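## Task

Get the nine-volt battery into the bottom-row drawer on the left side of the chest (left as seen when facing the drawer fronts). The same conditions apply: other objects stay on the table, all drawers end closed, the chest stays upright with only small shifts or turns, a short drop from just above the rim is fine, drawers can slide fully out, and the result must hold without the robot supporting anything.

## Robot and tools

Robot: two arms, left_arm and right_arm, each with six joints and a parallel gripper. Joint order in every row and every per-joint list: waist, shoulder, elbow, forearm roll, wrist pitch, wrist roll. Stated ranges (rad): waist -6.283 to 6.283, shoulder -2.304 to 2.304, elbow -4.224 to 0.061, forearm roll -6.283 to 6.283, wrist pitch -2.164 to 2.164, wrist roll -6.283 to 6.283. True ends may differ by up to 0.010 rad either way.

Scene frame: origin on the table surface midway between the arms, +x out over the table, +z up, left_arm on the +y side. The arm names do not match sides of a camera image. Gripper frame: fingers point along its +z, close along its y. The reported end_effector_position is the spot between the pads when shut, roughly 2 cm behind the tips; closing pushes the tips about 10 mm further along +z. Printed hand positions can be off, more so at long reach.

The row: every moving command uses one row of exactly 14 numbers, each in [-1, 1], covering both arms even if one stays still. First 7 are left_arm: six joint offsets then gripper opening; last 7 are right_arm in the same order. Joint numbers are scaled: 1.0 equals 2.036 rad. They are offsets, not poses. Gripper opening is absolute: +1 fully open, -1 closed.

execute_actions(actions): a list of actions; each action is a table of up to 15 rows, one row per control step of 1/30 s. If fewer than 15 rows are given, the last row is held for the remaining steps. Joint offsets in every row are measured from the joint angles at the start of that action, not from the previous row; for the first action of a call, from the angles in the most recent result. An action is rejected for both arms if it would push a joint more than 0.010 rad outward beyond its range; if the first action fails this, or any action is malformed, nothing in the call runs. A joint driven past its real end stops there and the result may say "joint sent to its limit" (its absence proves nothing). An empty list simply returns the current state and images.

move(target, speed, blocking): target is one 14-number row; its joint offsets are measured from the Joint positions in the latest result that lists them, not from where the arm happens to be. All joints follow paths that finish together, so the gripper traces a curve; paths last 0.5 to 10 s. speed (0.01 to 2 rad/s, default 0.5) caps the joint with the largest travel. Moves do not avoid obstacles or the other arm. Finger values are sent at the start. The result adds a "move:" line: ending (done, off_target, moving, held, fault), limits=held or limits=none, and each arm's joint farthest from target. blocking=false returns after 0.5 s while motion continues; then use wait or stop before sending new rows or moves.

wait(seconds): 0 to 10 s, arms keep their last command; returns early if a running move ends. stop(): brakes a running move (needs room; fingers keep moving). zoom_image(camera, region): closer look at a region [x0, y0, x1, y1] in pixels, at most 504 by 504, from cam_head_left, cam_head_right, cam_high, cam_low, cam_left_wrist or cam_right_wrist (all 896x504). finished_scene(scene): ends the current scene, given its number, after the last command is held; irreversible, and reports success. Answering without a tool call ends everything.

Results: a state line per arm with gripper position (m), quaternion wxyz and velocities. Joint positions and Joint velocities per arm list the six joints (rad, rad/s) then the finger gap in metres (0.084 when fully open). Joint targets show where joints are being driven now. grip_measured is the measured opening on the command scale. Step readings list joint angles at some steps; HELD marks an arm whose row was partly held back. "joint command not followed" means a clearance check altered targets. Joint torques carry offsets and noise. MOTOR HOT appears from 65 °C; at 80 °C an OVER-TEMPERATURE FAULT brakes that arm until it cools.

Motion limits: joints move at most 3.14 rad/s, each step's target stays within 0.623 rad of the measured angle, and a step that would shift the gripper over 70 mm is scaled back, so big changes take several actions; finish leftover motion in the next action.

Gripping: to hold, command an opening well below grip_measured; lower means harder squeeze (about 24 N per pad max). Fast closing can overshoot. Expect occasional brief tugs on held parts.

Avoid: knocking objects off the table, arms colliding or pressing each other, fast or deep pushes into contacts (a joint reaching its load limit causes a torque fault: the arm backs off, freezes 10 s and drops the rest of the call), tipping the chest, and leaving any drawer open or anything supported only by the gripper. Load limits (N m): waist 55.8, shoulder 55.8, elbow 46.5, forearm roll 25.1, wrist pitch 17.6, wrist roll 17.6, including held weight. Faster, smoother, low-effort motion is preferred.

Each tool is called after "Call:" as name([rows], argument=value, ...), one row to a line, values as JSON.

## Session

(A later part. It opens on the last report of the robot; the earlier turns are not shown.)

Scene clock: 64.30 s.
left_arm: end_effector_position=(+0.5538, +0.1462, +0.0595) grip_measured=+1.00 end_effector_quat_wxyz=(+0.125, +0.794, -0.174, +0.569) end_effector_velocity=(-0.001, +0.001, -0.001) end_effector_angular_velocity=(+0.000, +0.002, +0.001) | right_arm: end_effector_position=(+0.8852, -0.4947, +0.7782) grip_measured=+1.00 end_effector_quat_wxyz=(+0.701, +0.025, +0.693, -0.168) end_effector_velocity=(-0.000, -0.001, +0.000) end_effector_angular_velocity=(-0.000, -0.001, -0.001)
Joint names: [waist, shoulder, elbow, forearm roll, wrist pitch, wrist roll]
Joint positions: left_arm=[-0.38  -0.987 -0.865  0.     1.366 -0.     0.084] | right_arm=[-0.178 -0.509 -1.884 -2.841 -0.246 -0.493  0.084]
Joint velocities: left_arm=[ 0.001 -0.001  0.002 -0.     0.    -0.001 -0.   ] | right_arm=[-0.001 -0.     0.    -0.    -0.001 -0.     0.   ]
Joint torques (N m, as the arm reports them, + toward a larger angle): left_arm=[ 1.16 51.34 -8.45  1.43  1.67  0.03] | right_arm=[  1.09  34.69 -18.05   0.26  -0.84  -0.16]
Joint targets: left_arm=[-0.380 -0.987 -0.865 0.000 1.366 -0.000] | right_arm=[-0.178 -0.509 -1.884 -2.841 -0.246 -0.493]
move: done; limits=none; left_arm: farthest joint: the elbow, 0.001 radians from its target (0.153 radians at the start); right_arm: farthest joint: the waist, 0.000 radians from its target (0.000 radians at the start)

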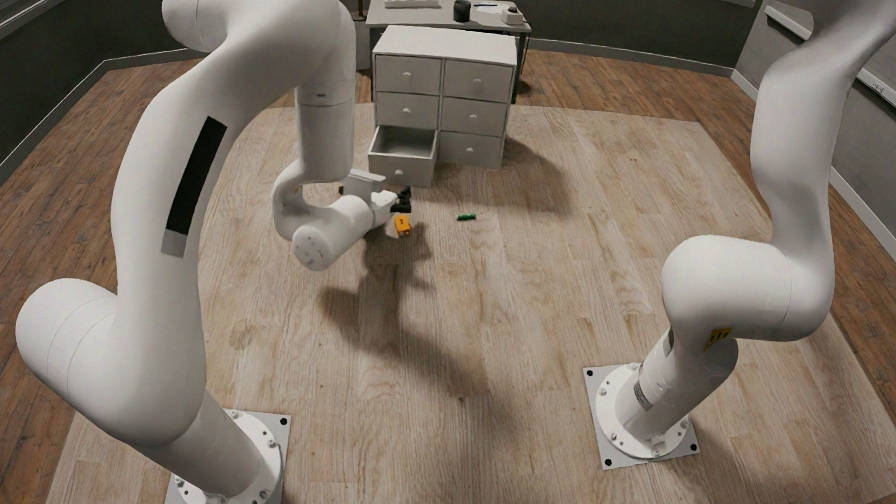

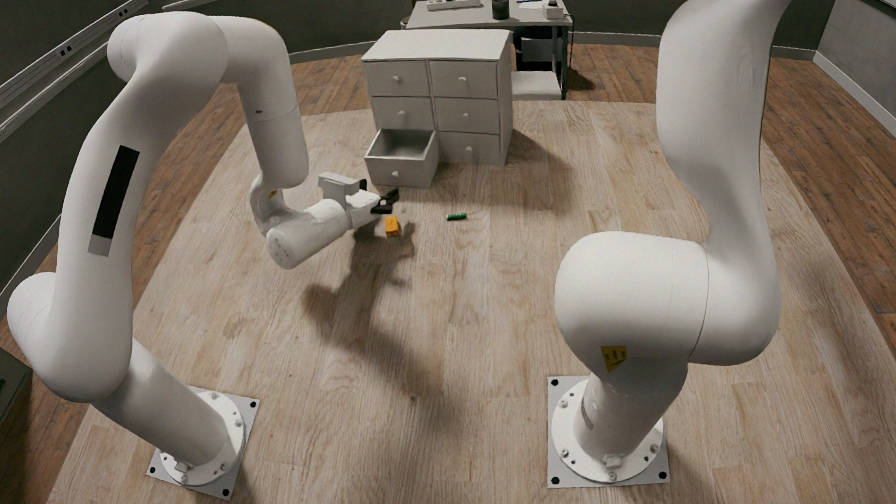

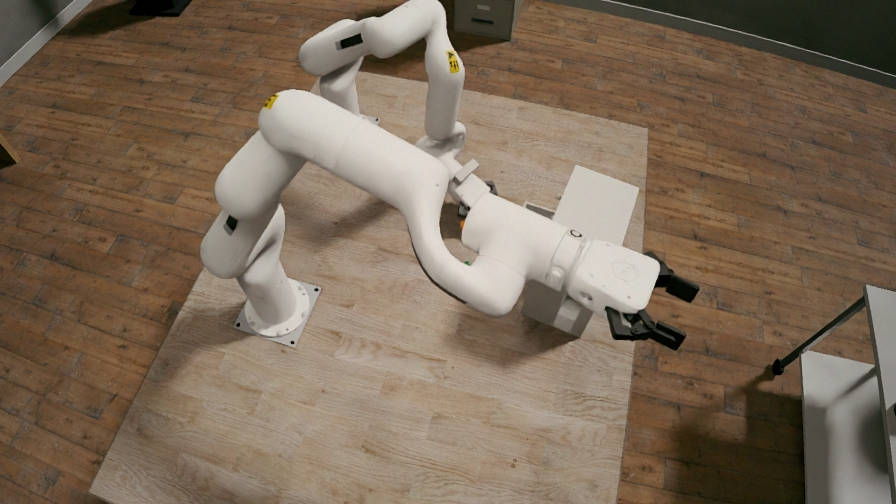

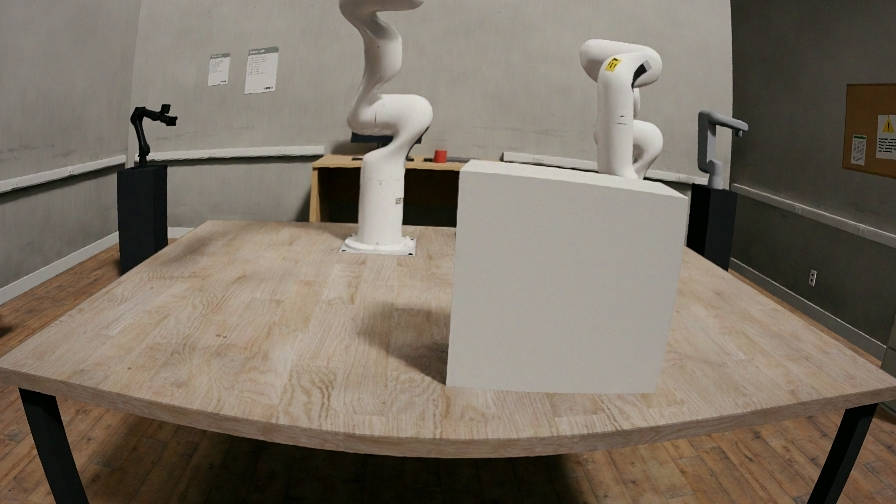

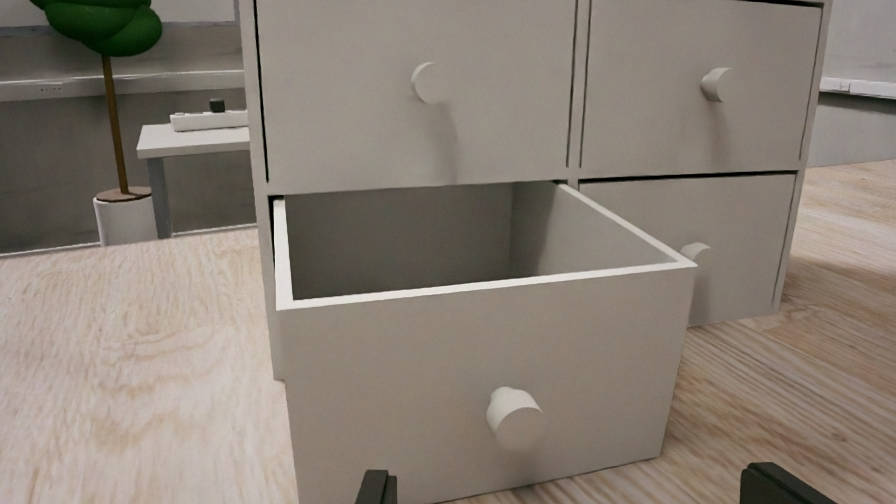

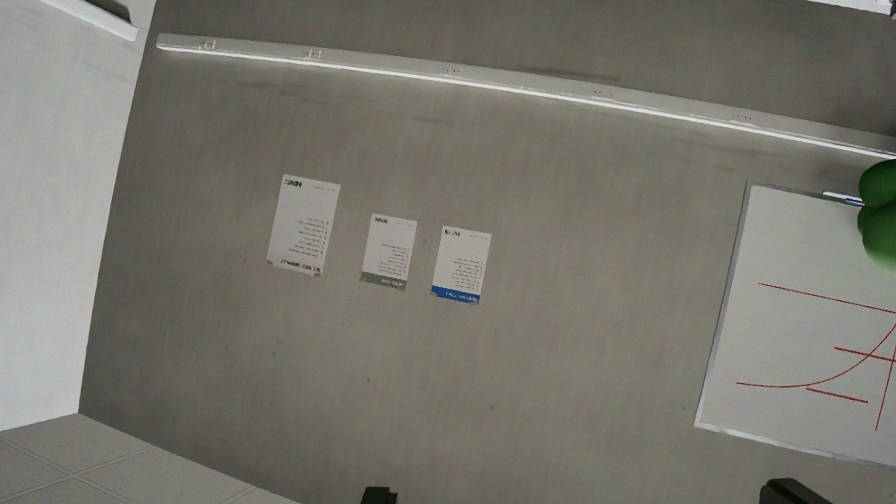

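Call:
move(target=[-0.03,0.2,0,0,-0.3,0,1, 0,0,0,0,0,0,1], speed=0.6)

Call:
move(target=[-0.018,-0.06,-0.176,0,-0.627,-0.372,1, 0,0,0,0,0,0,1], speed=0.6)

Scene clock: 86.00 s.
left_arm: end_effector_position=(+0.5661, +0.0943, +0.1996) grip_measured=+1.00 end_effector_quat_wxyz=(+0.121, +0.842, -0.212, +0.482) end_effector_velocity=(+0.001, -0.000, +0.003) end_effector_angular_velocity=(-0.001, -0.005, -0.001) | right_arm: end_effector_position=(+0.8852, -0.4947, +0.7782) grip_measured=+1.00 end_effector_quat_wxyz=(+0.701, +0.025, +0.693, -0.168) end_effector_velocity=(-0.000, -0.000, +0.000) end_effector_angular_velocity=(+0.000, +0.001, -0.000)
Joint names: [waist, shoulder, elbow, forearm roll, wrist pitch, wrist roll]
Joint positions: left_arm=[-0.441 -0.58  -0.865  0.     0.756 -0.     0.084] | right_arm=[-0.178 -0.509 -1.884 -2.841 -0.246 -0.493  0.084]
Joint velocities: left_arm=[ 0.     0.004 -0.001 -0.     0.     0.001  0.   ] | right_arm=[-0.     0.    -0.001  0.     0.001 -0.     0.   ]
Joint torques (N m, as the arm reports them, + toward a larger angle): left_arm=[  0.91  47.78 -12.33   2.51   1.56   0.06] | right_arm=[  1.89  34.7  -18.49   0.7   -1.06  -0.44]
Joint targets: left_arm=[-0.441 -0.580 -0.865 0.000 0.756 -0.000] | right_arm=[-0.178 -0.509 -1.884 -2.841 -0.246 -0.493]
move: done; limits=none; left_arm: farthest joint: the shoulder, 0.001 radians from its target (0.407 radians at the start); right_arm: farthest joint: the waist, 0.000 radians from its target (0.000 radians at the start)

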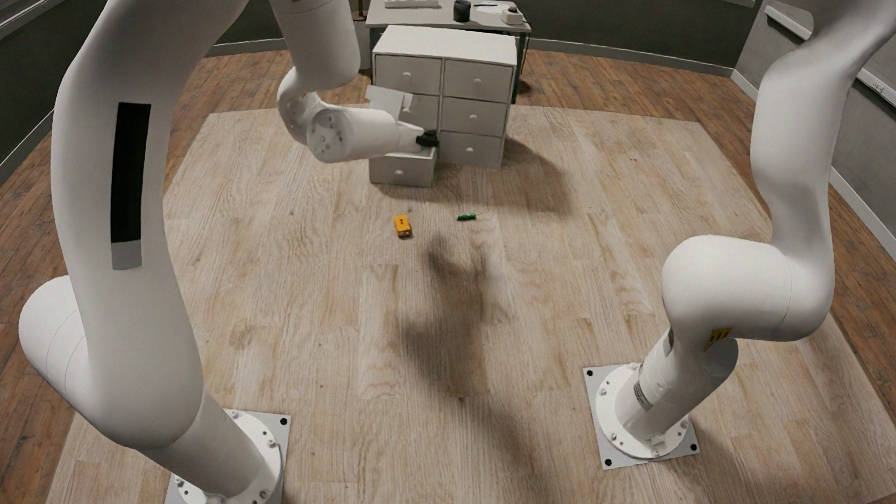

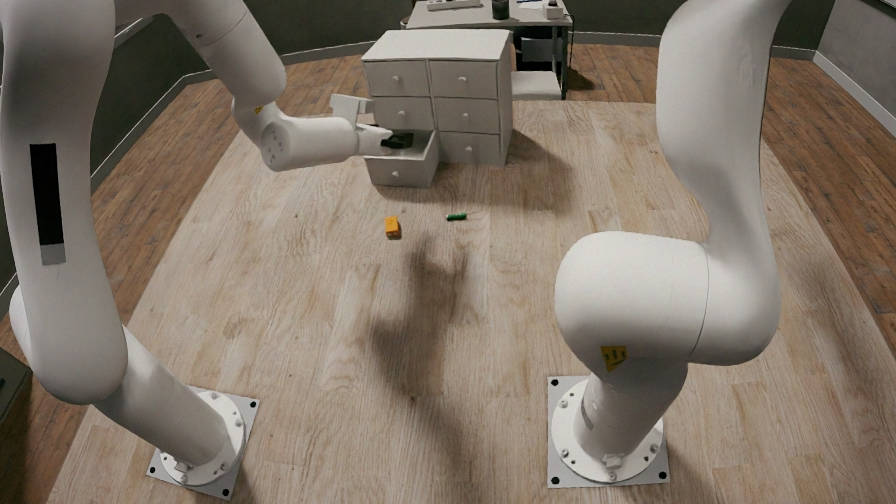

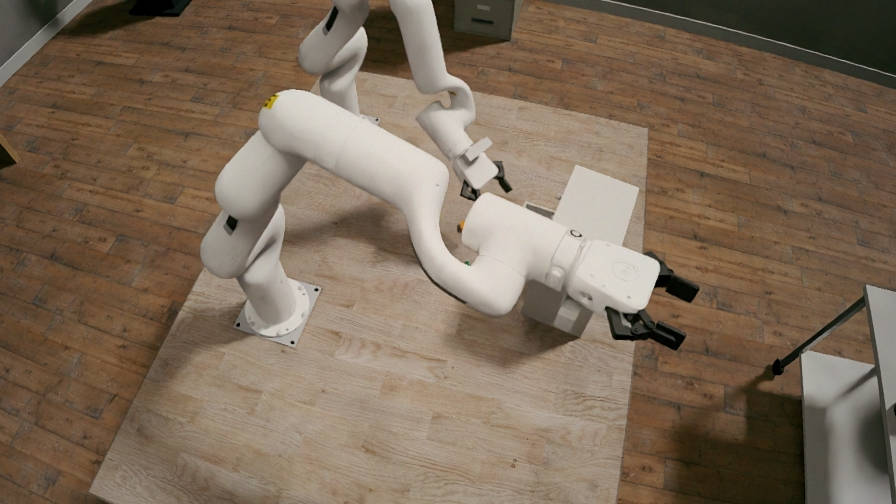

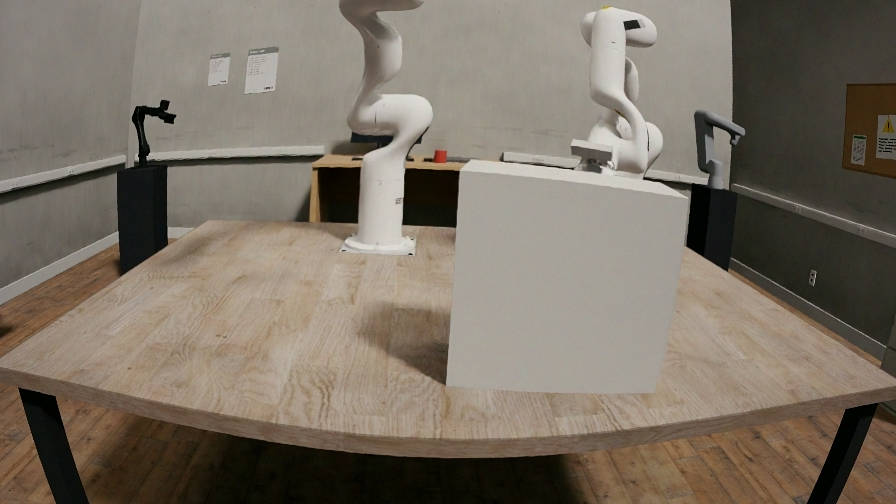

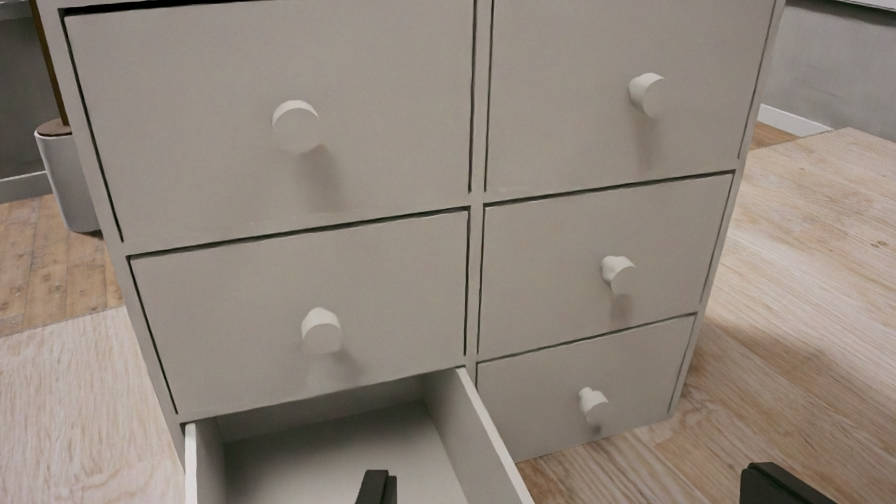

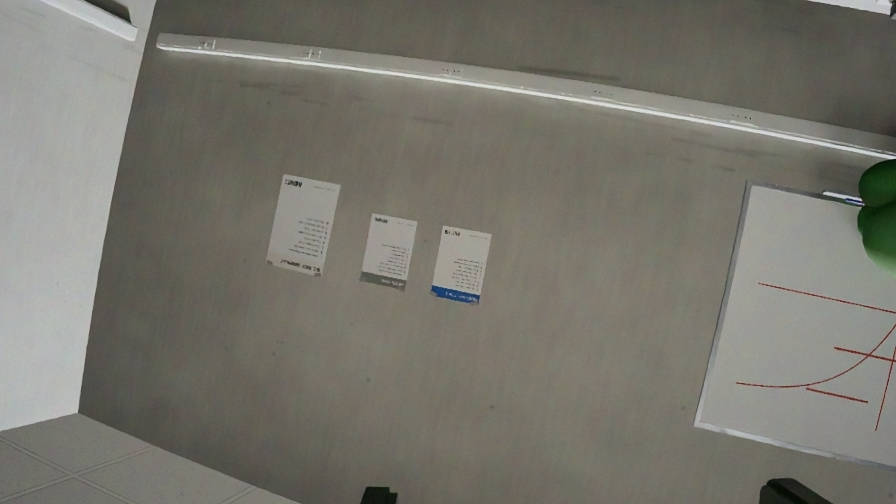

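Scene clock: 88.60 s.
left_arm: end_effector_position=(+0.4725, +0.1200, +0.1222) grip_measured=+1.00 end_effector_quat_wxyz=(-0.000, +0.994, +0.113, +0.000) end_effector_velocity=(+0.000, -0.001, +0.000) end_effector_angular_velocity=(+0.000, -0.000, -0.001) | right_arm: end_effector_position=(+0.8852, -0.4947, +0.7782) grip_measured=+1.00 end_effector_quat_wxyz=(+0.701, +0.025, +0.693, -0.168) end_effector_velocity=(+0.000, +0.000, -0.000) end_effector_angular_velocity=(+0.000, +0.001, +0.001)
Joint names: [waist, shoulder, elbow, forearm roll, wrist pitch, wrist roll]
Joint positions: left_arm=[-0.478 -0.703 -1.223  0.    -0.52  -0.757  0.084] | right_arm=[-0.178 -0.509 -1.884 -2.841 -0.246 -0.493  0.084]
Joint velocities: left_arm=[-0.001  0.    -0.001  0.    -0.001 -0.    -0.   ] | right_arm=[ 0.     0.     0.001 -0.     0.001 -0.    -0.   ]
Joint torques (N m, as the arm reports them, + toward a larger angle): left_arm=[  0.58  54.11 -14.47   2.31   0.08  -0.05] | right_arm=[ -0.68  34.64 -18.43  -0.23  -1.08  -0.19]
Joint targets: left_arm=[-0.478 -0.703 -1.223 0.000 -0.521 -0.757] | right_arm=[-0.178 -0.509 -1.884 -2.841 -0.246 -0.493]
move: done; limits=none; left_arm: farthest joint: the waist, 0.000 radians from its target (0.037 radians at the start); right_arm: farthest joint: the waist, 0.000 radians from its target (0.000 radians at the start)

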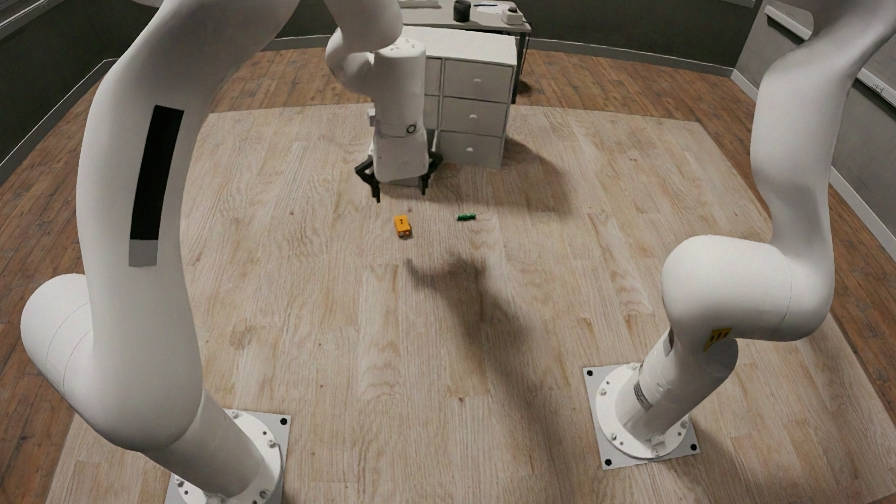

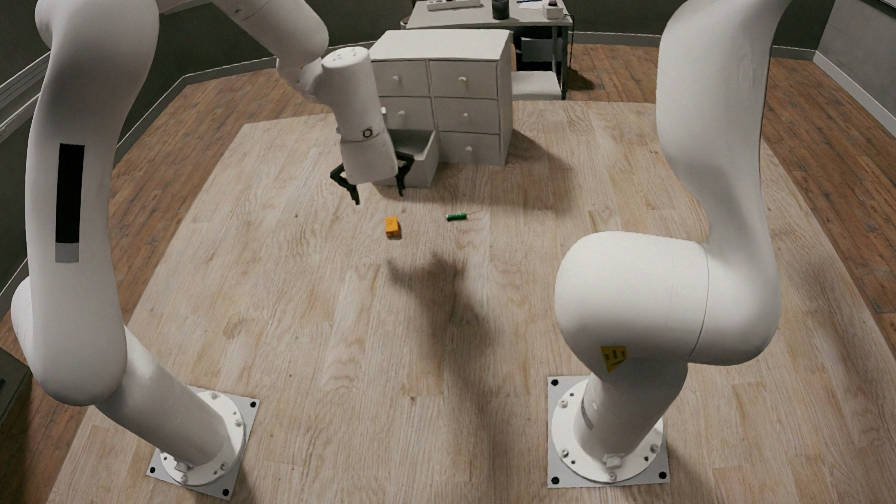

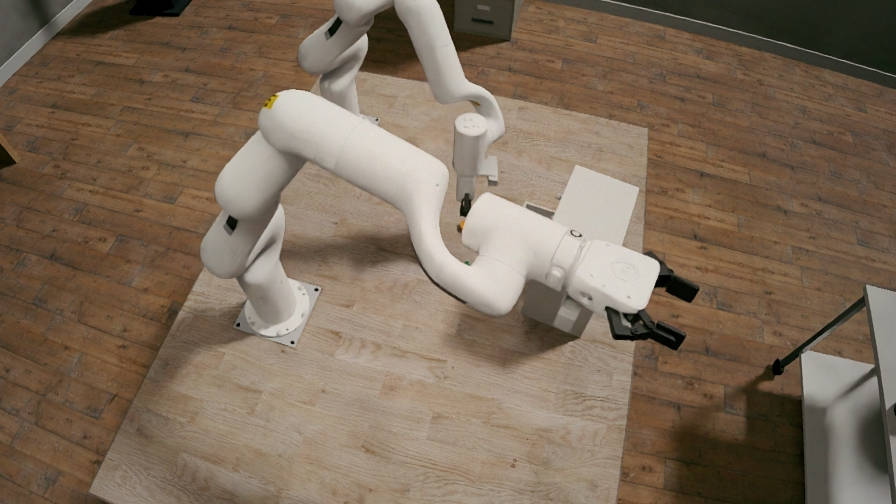

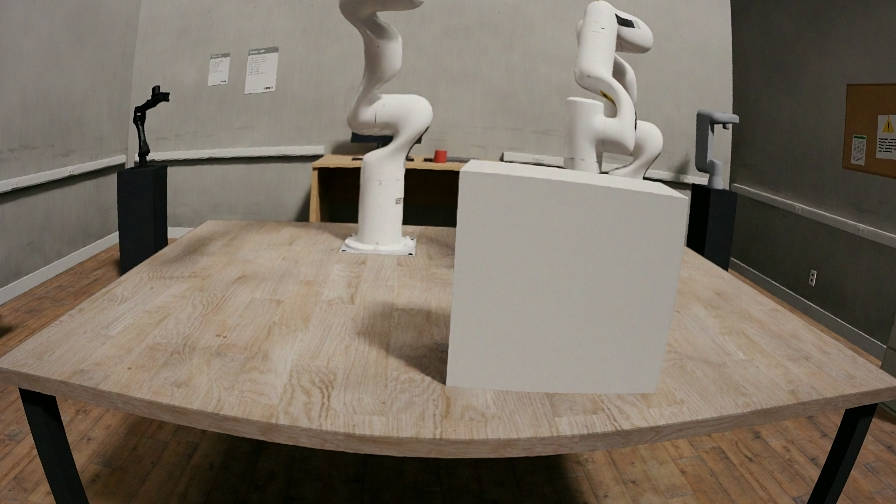

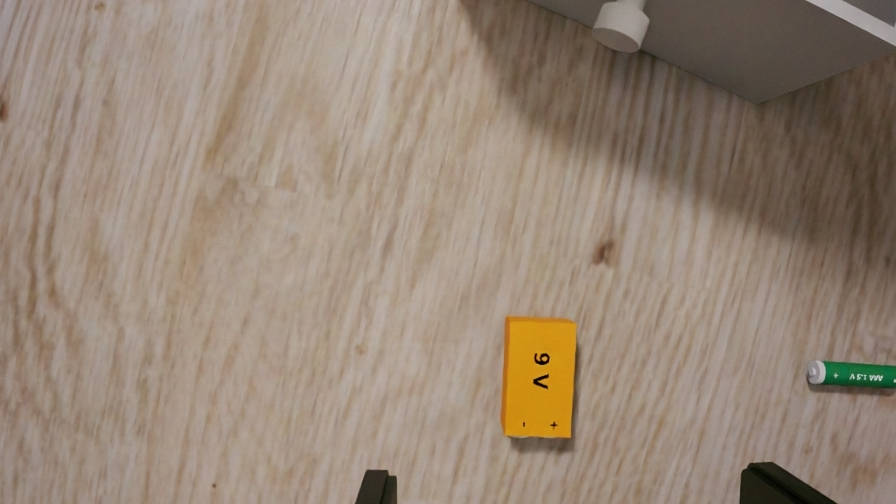

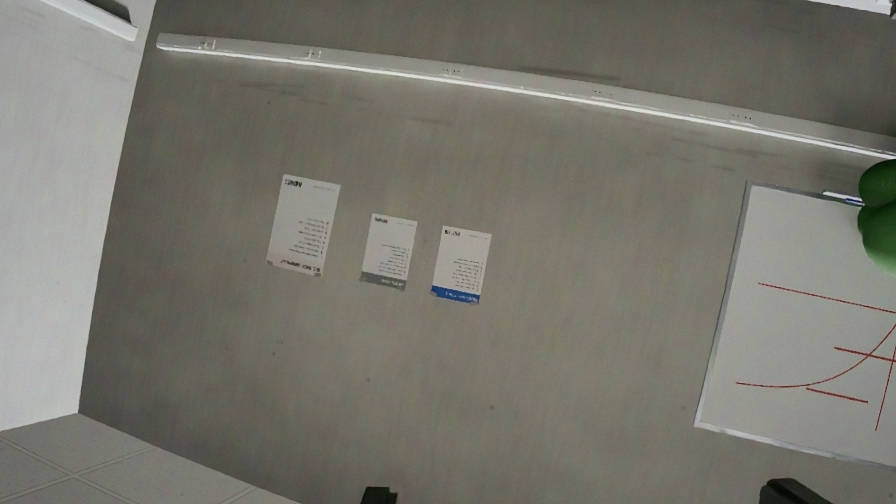

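Call:
move(target=[0,-0.085,-0.012,0,0.073,0,1, 0,0,0,0,0,0,1], speed=0.25)

Call:
move(target=[0,0,0,0,0,0,-0.9, 0,0,0,0,0,0,1])

Scene clock: 95.00 s.
left_arm: end_effector_position=(+0.4728, +0.1198, +0.0274) grip_measured=+1.00 end_effector_quat_wxyz=(+0.000, +0.994, +0.113, +0.000) end_effector_velocity=(-0.002, +0.002, -0.003) end_effector_angular_velocity=(+0.003, +0.005, -0.000) | right_arm: end_effector_position=(+0.8852, -0.4947, +0.7782) grip_measured=+1.00 end_effector_quat_wxyz=(+0.701, +0.025, +0.693, -0.168) end_effector_velocity=(+0.000, +0.000, +0.000) end_effector_angular_velocity=(+0.001, -0.000, +0.000)
Joint names: [waist, shoulder, elbow, forearm roll, wrist pitch, wrist roll]
Joint positions: left_arm=[-0.478 -0.875 -1.248  0.    -0.372 -0.757  0.084] | right_arm=[-0.178 -0.509 -1.884 -2.841 -0.246 -0.493  0.084]
Joint velocities: left_arm=[ 0.001 -0.002  0.004  0.     0.     0.     0.   ] | right_arm=[ 0.001  0.     0.     0.001 -0.     0.     0.   ]
Joint torques (N m, as the arm reports them, + toward a larger angle): left_arm=[ -0.64  53.21 -12.92   2.17   0.37   0.06] | right_arm=[  2.39  35.36 -18.53   0.04  -1.16  -0.41]
Joint targets: left_arm=[-0.478 -0.876 -1.247 0.000 -0.372 -0.757] | right_arm=[-0.178 -0.509 -1.884 -2.841 -0.246 -0.493]
move: done; limits=none; left_arm: farthest joint: the shoulder, 0.001 radians from its target (0.173 radians at the start); right_arm: farthest joint: the waist, 0.000 radians from its target (0.000 radians at the start)

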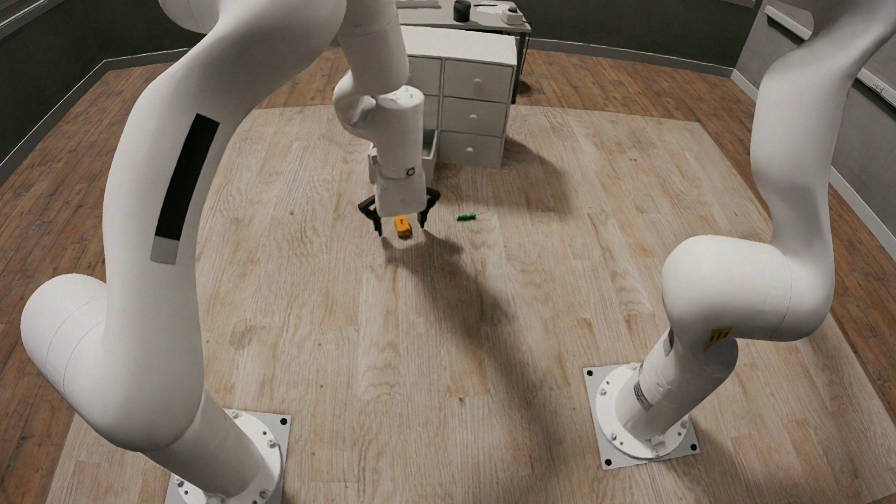

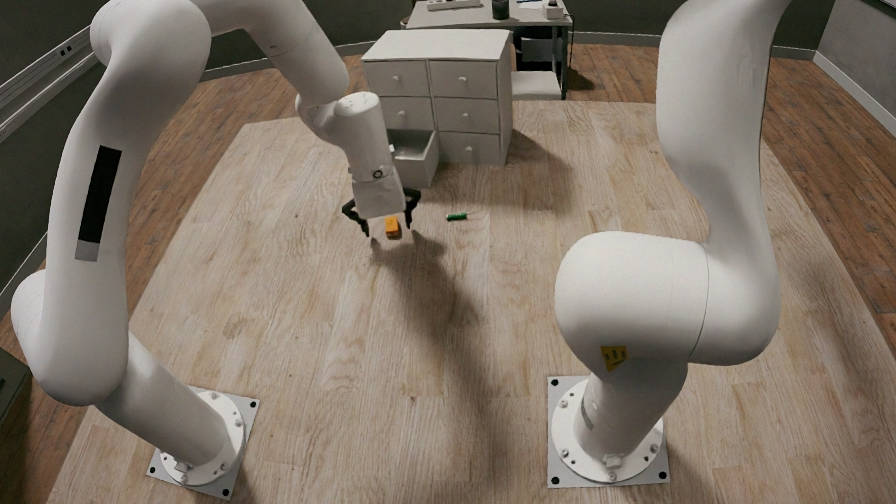

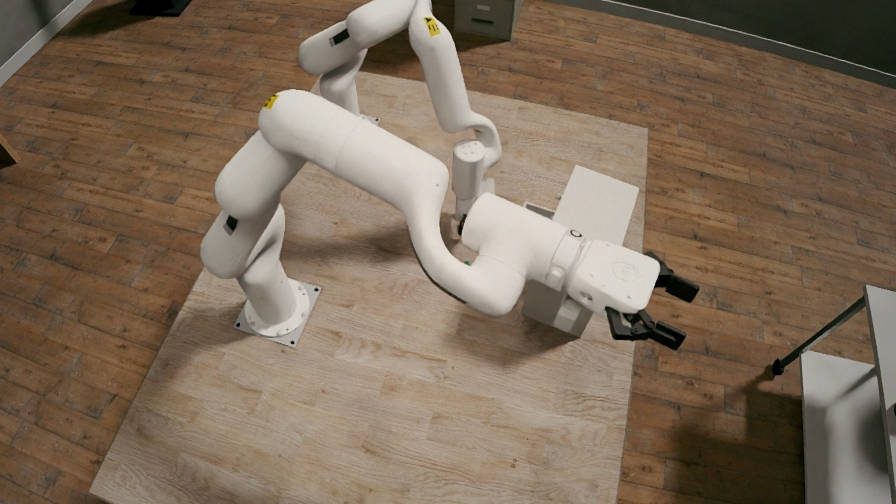

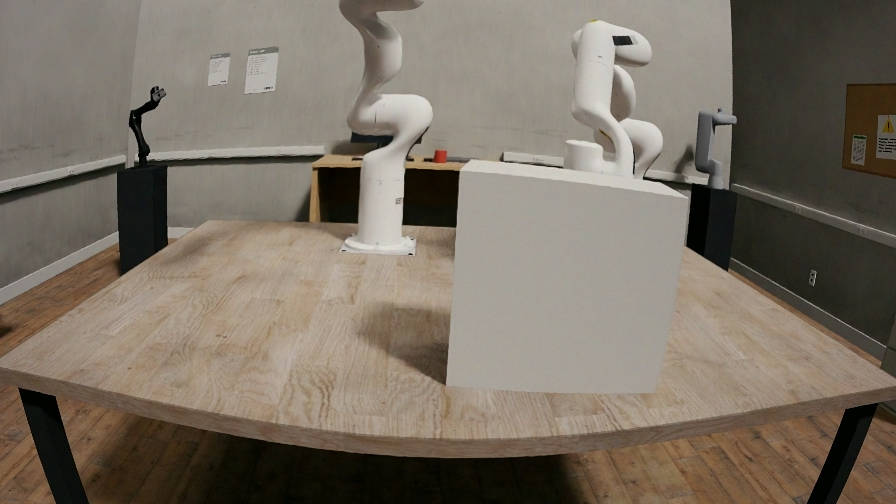

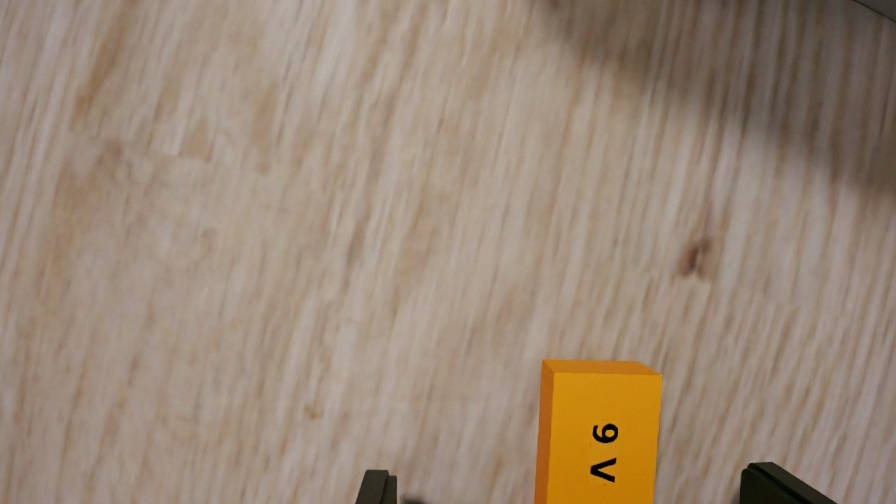

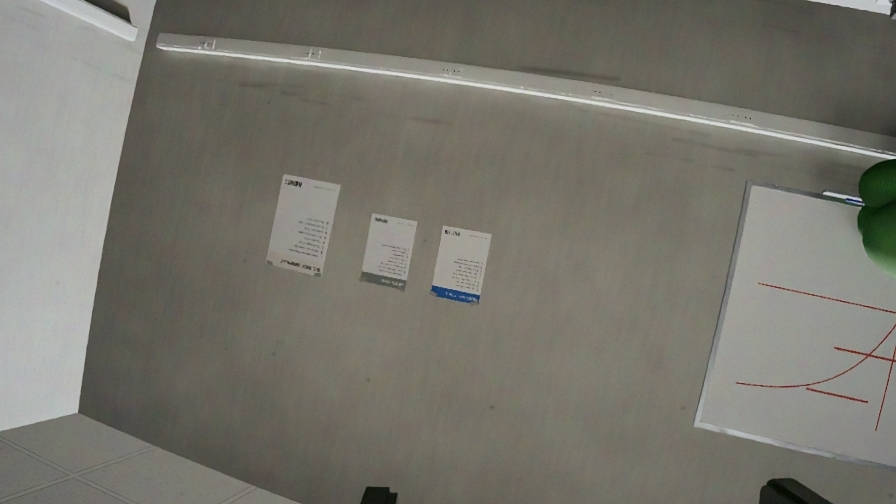

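Scene clock: 95.53 s.
left_arm: end_effector_position=(+0.4728, +0.1198, +0.0274) grip_measured=-0.42 end_effector_quat_wxyz=(+0.000, +0.994, +0.113, +0.000) end_effector_velocity=(+0.000, -0.001, +0.000) end_effector_angular_velocity=(-0.000, -0.001, -0.002) | right_arm: end_effector_position=(+0.8852, -0.4947, +0.7782) grip_measured=+1.00 end_effector_quat_wxyz=(+0.701, +0.025, +0.693, -0.168) end_effector_velocity=(+0.000, +0.001, +0.000) end_effector_angular_velocity=(-0.000, -0.001, +0.001)
Joint names: [waist, shoulder, elbow, forearm roll, wrist pitch, wrist roll]
Joint positions: left_arm=[-0.478 -0.875 -1.248  0.    -0.372 -0.757  0.026] | right_arm=[-0.178 -0.509 -1.884 -2.841 -0.246 -0.493  0.084]
Joint velocities: left_arm=[-0.001  0.    -0.001  0.     0.     0.     0.   ] | right_arm=[ 0.001 -0.     0.    -0.    -0.002  0.     0.   ]
Joint torques (N m, as the arm reports them, + toward a larger angle): left_arm=[  0.21  52.33 -10.93   2.48   0.35  -0.06] | right_arm=[ -1.97  36.85 -17.12   0.41  -1.11  -0.41]
Joint targets: left_arm=[-0.478 -0.875 -1.248 0.000 -0.372 -0.757] | right_arm=[-0.178 -0.509 -1.884 -2.841 -0.246 -0.493]
move: done; limits=none; left_arm: farthest joint: the waist, 0.000 radians from its target (0.000 radians at the start); right_arm: farthest joint: the waist, 0.000 radians from its target (0.000 radians at the start)

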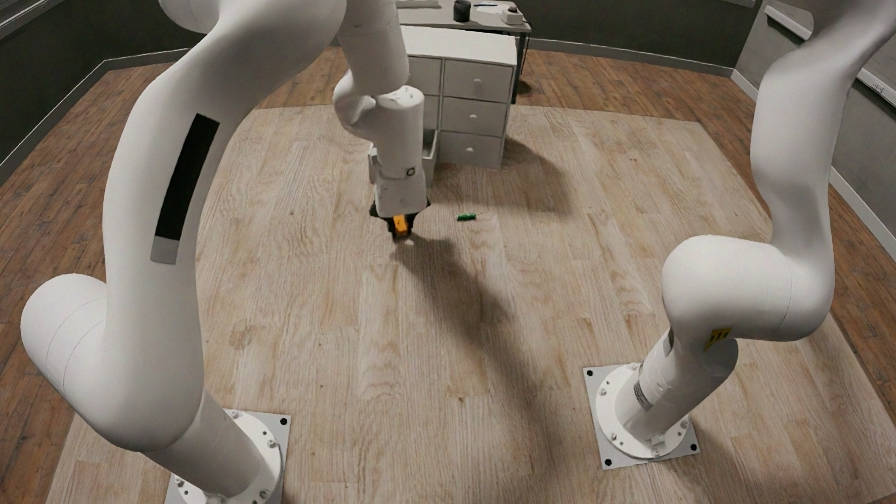

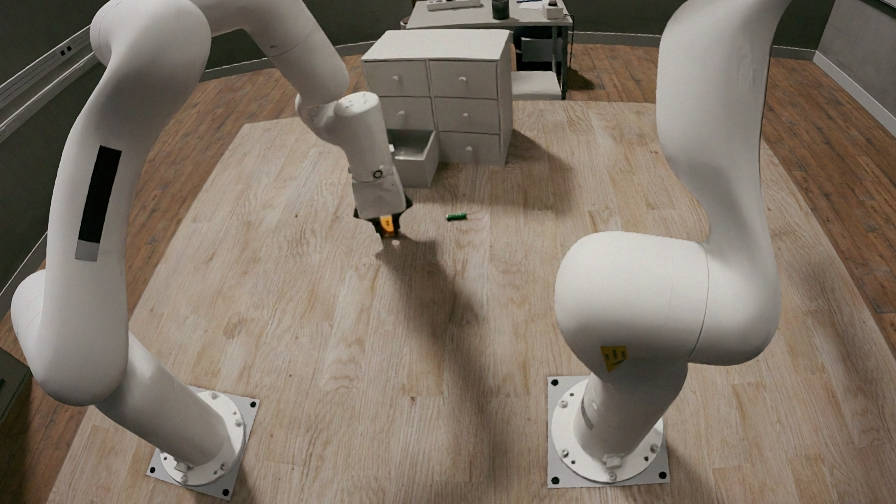

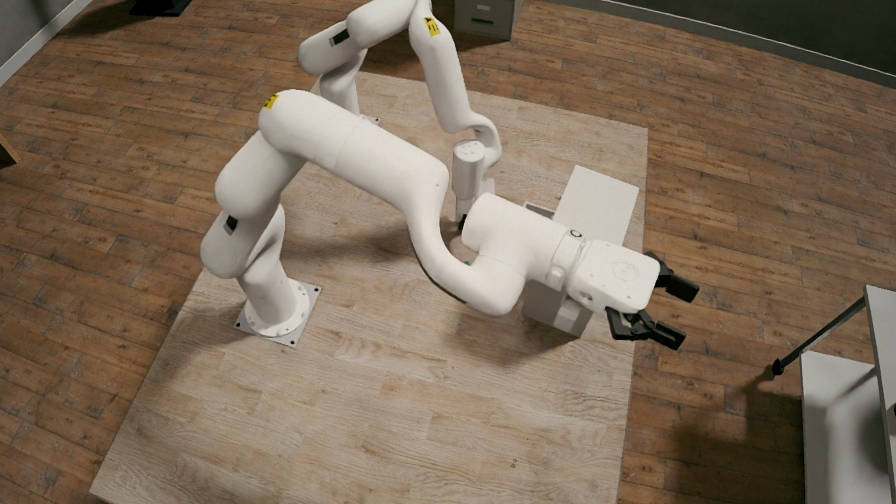

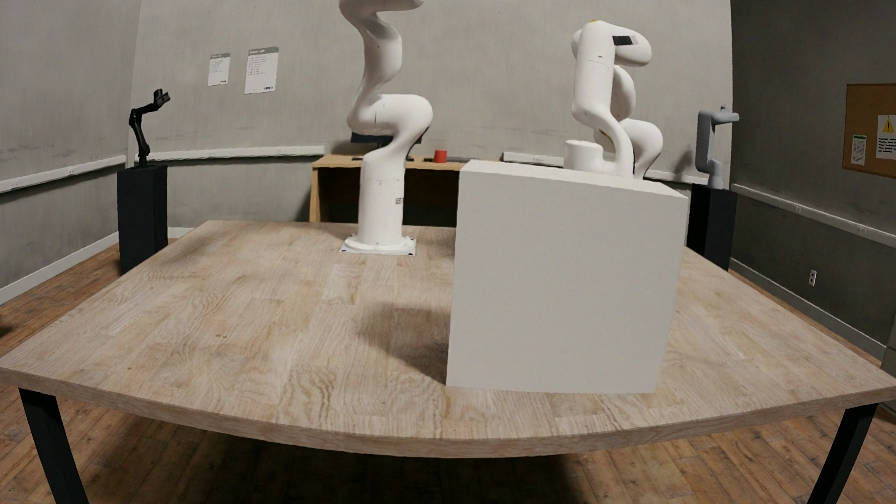

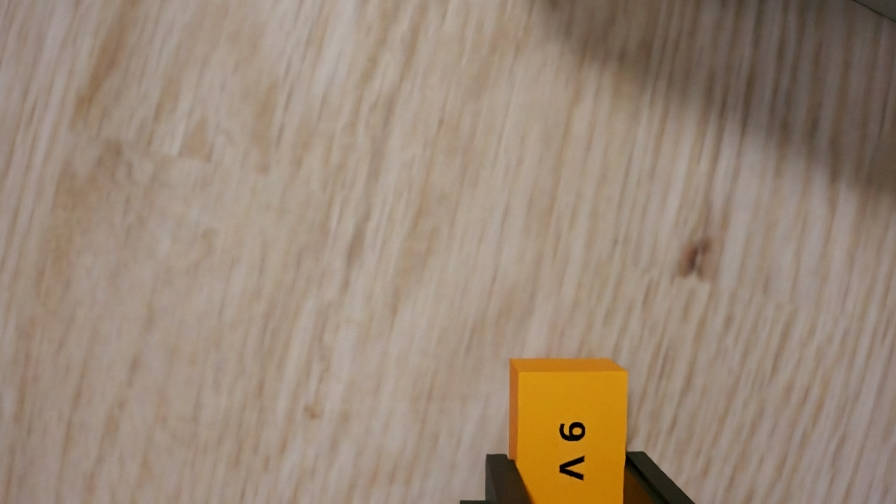

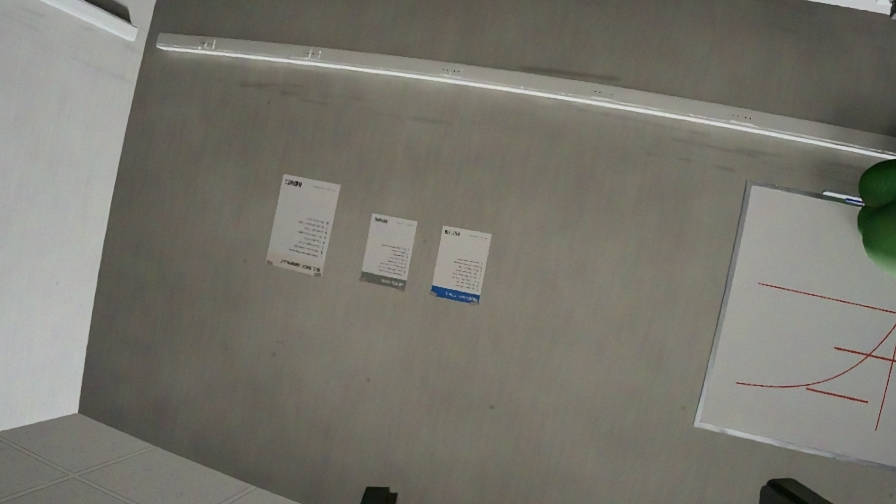

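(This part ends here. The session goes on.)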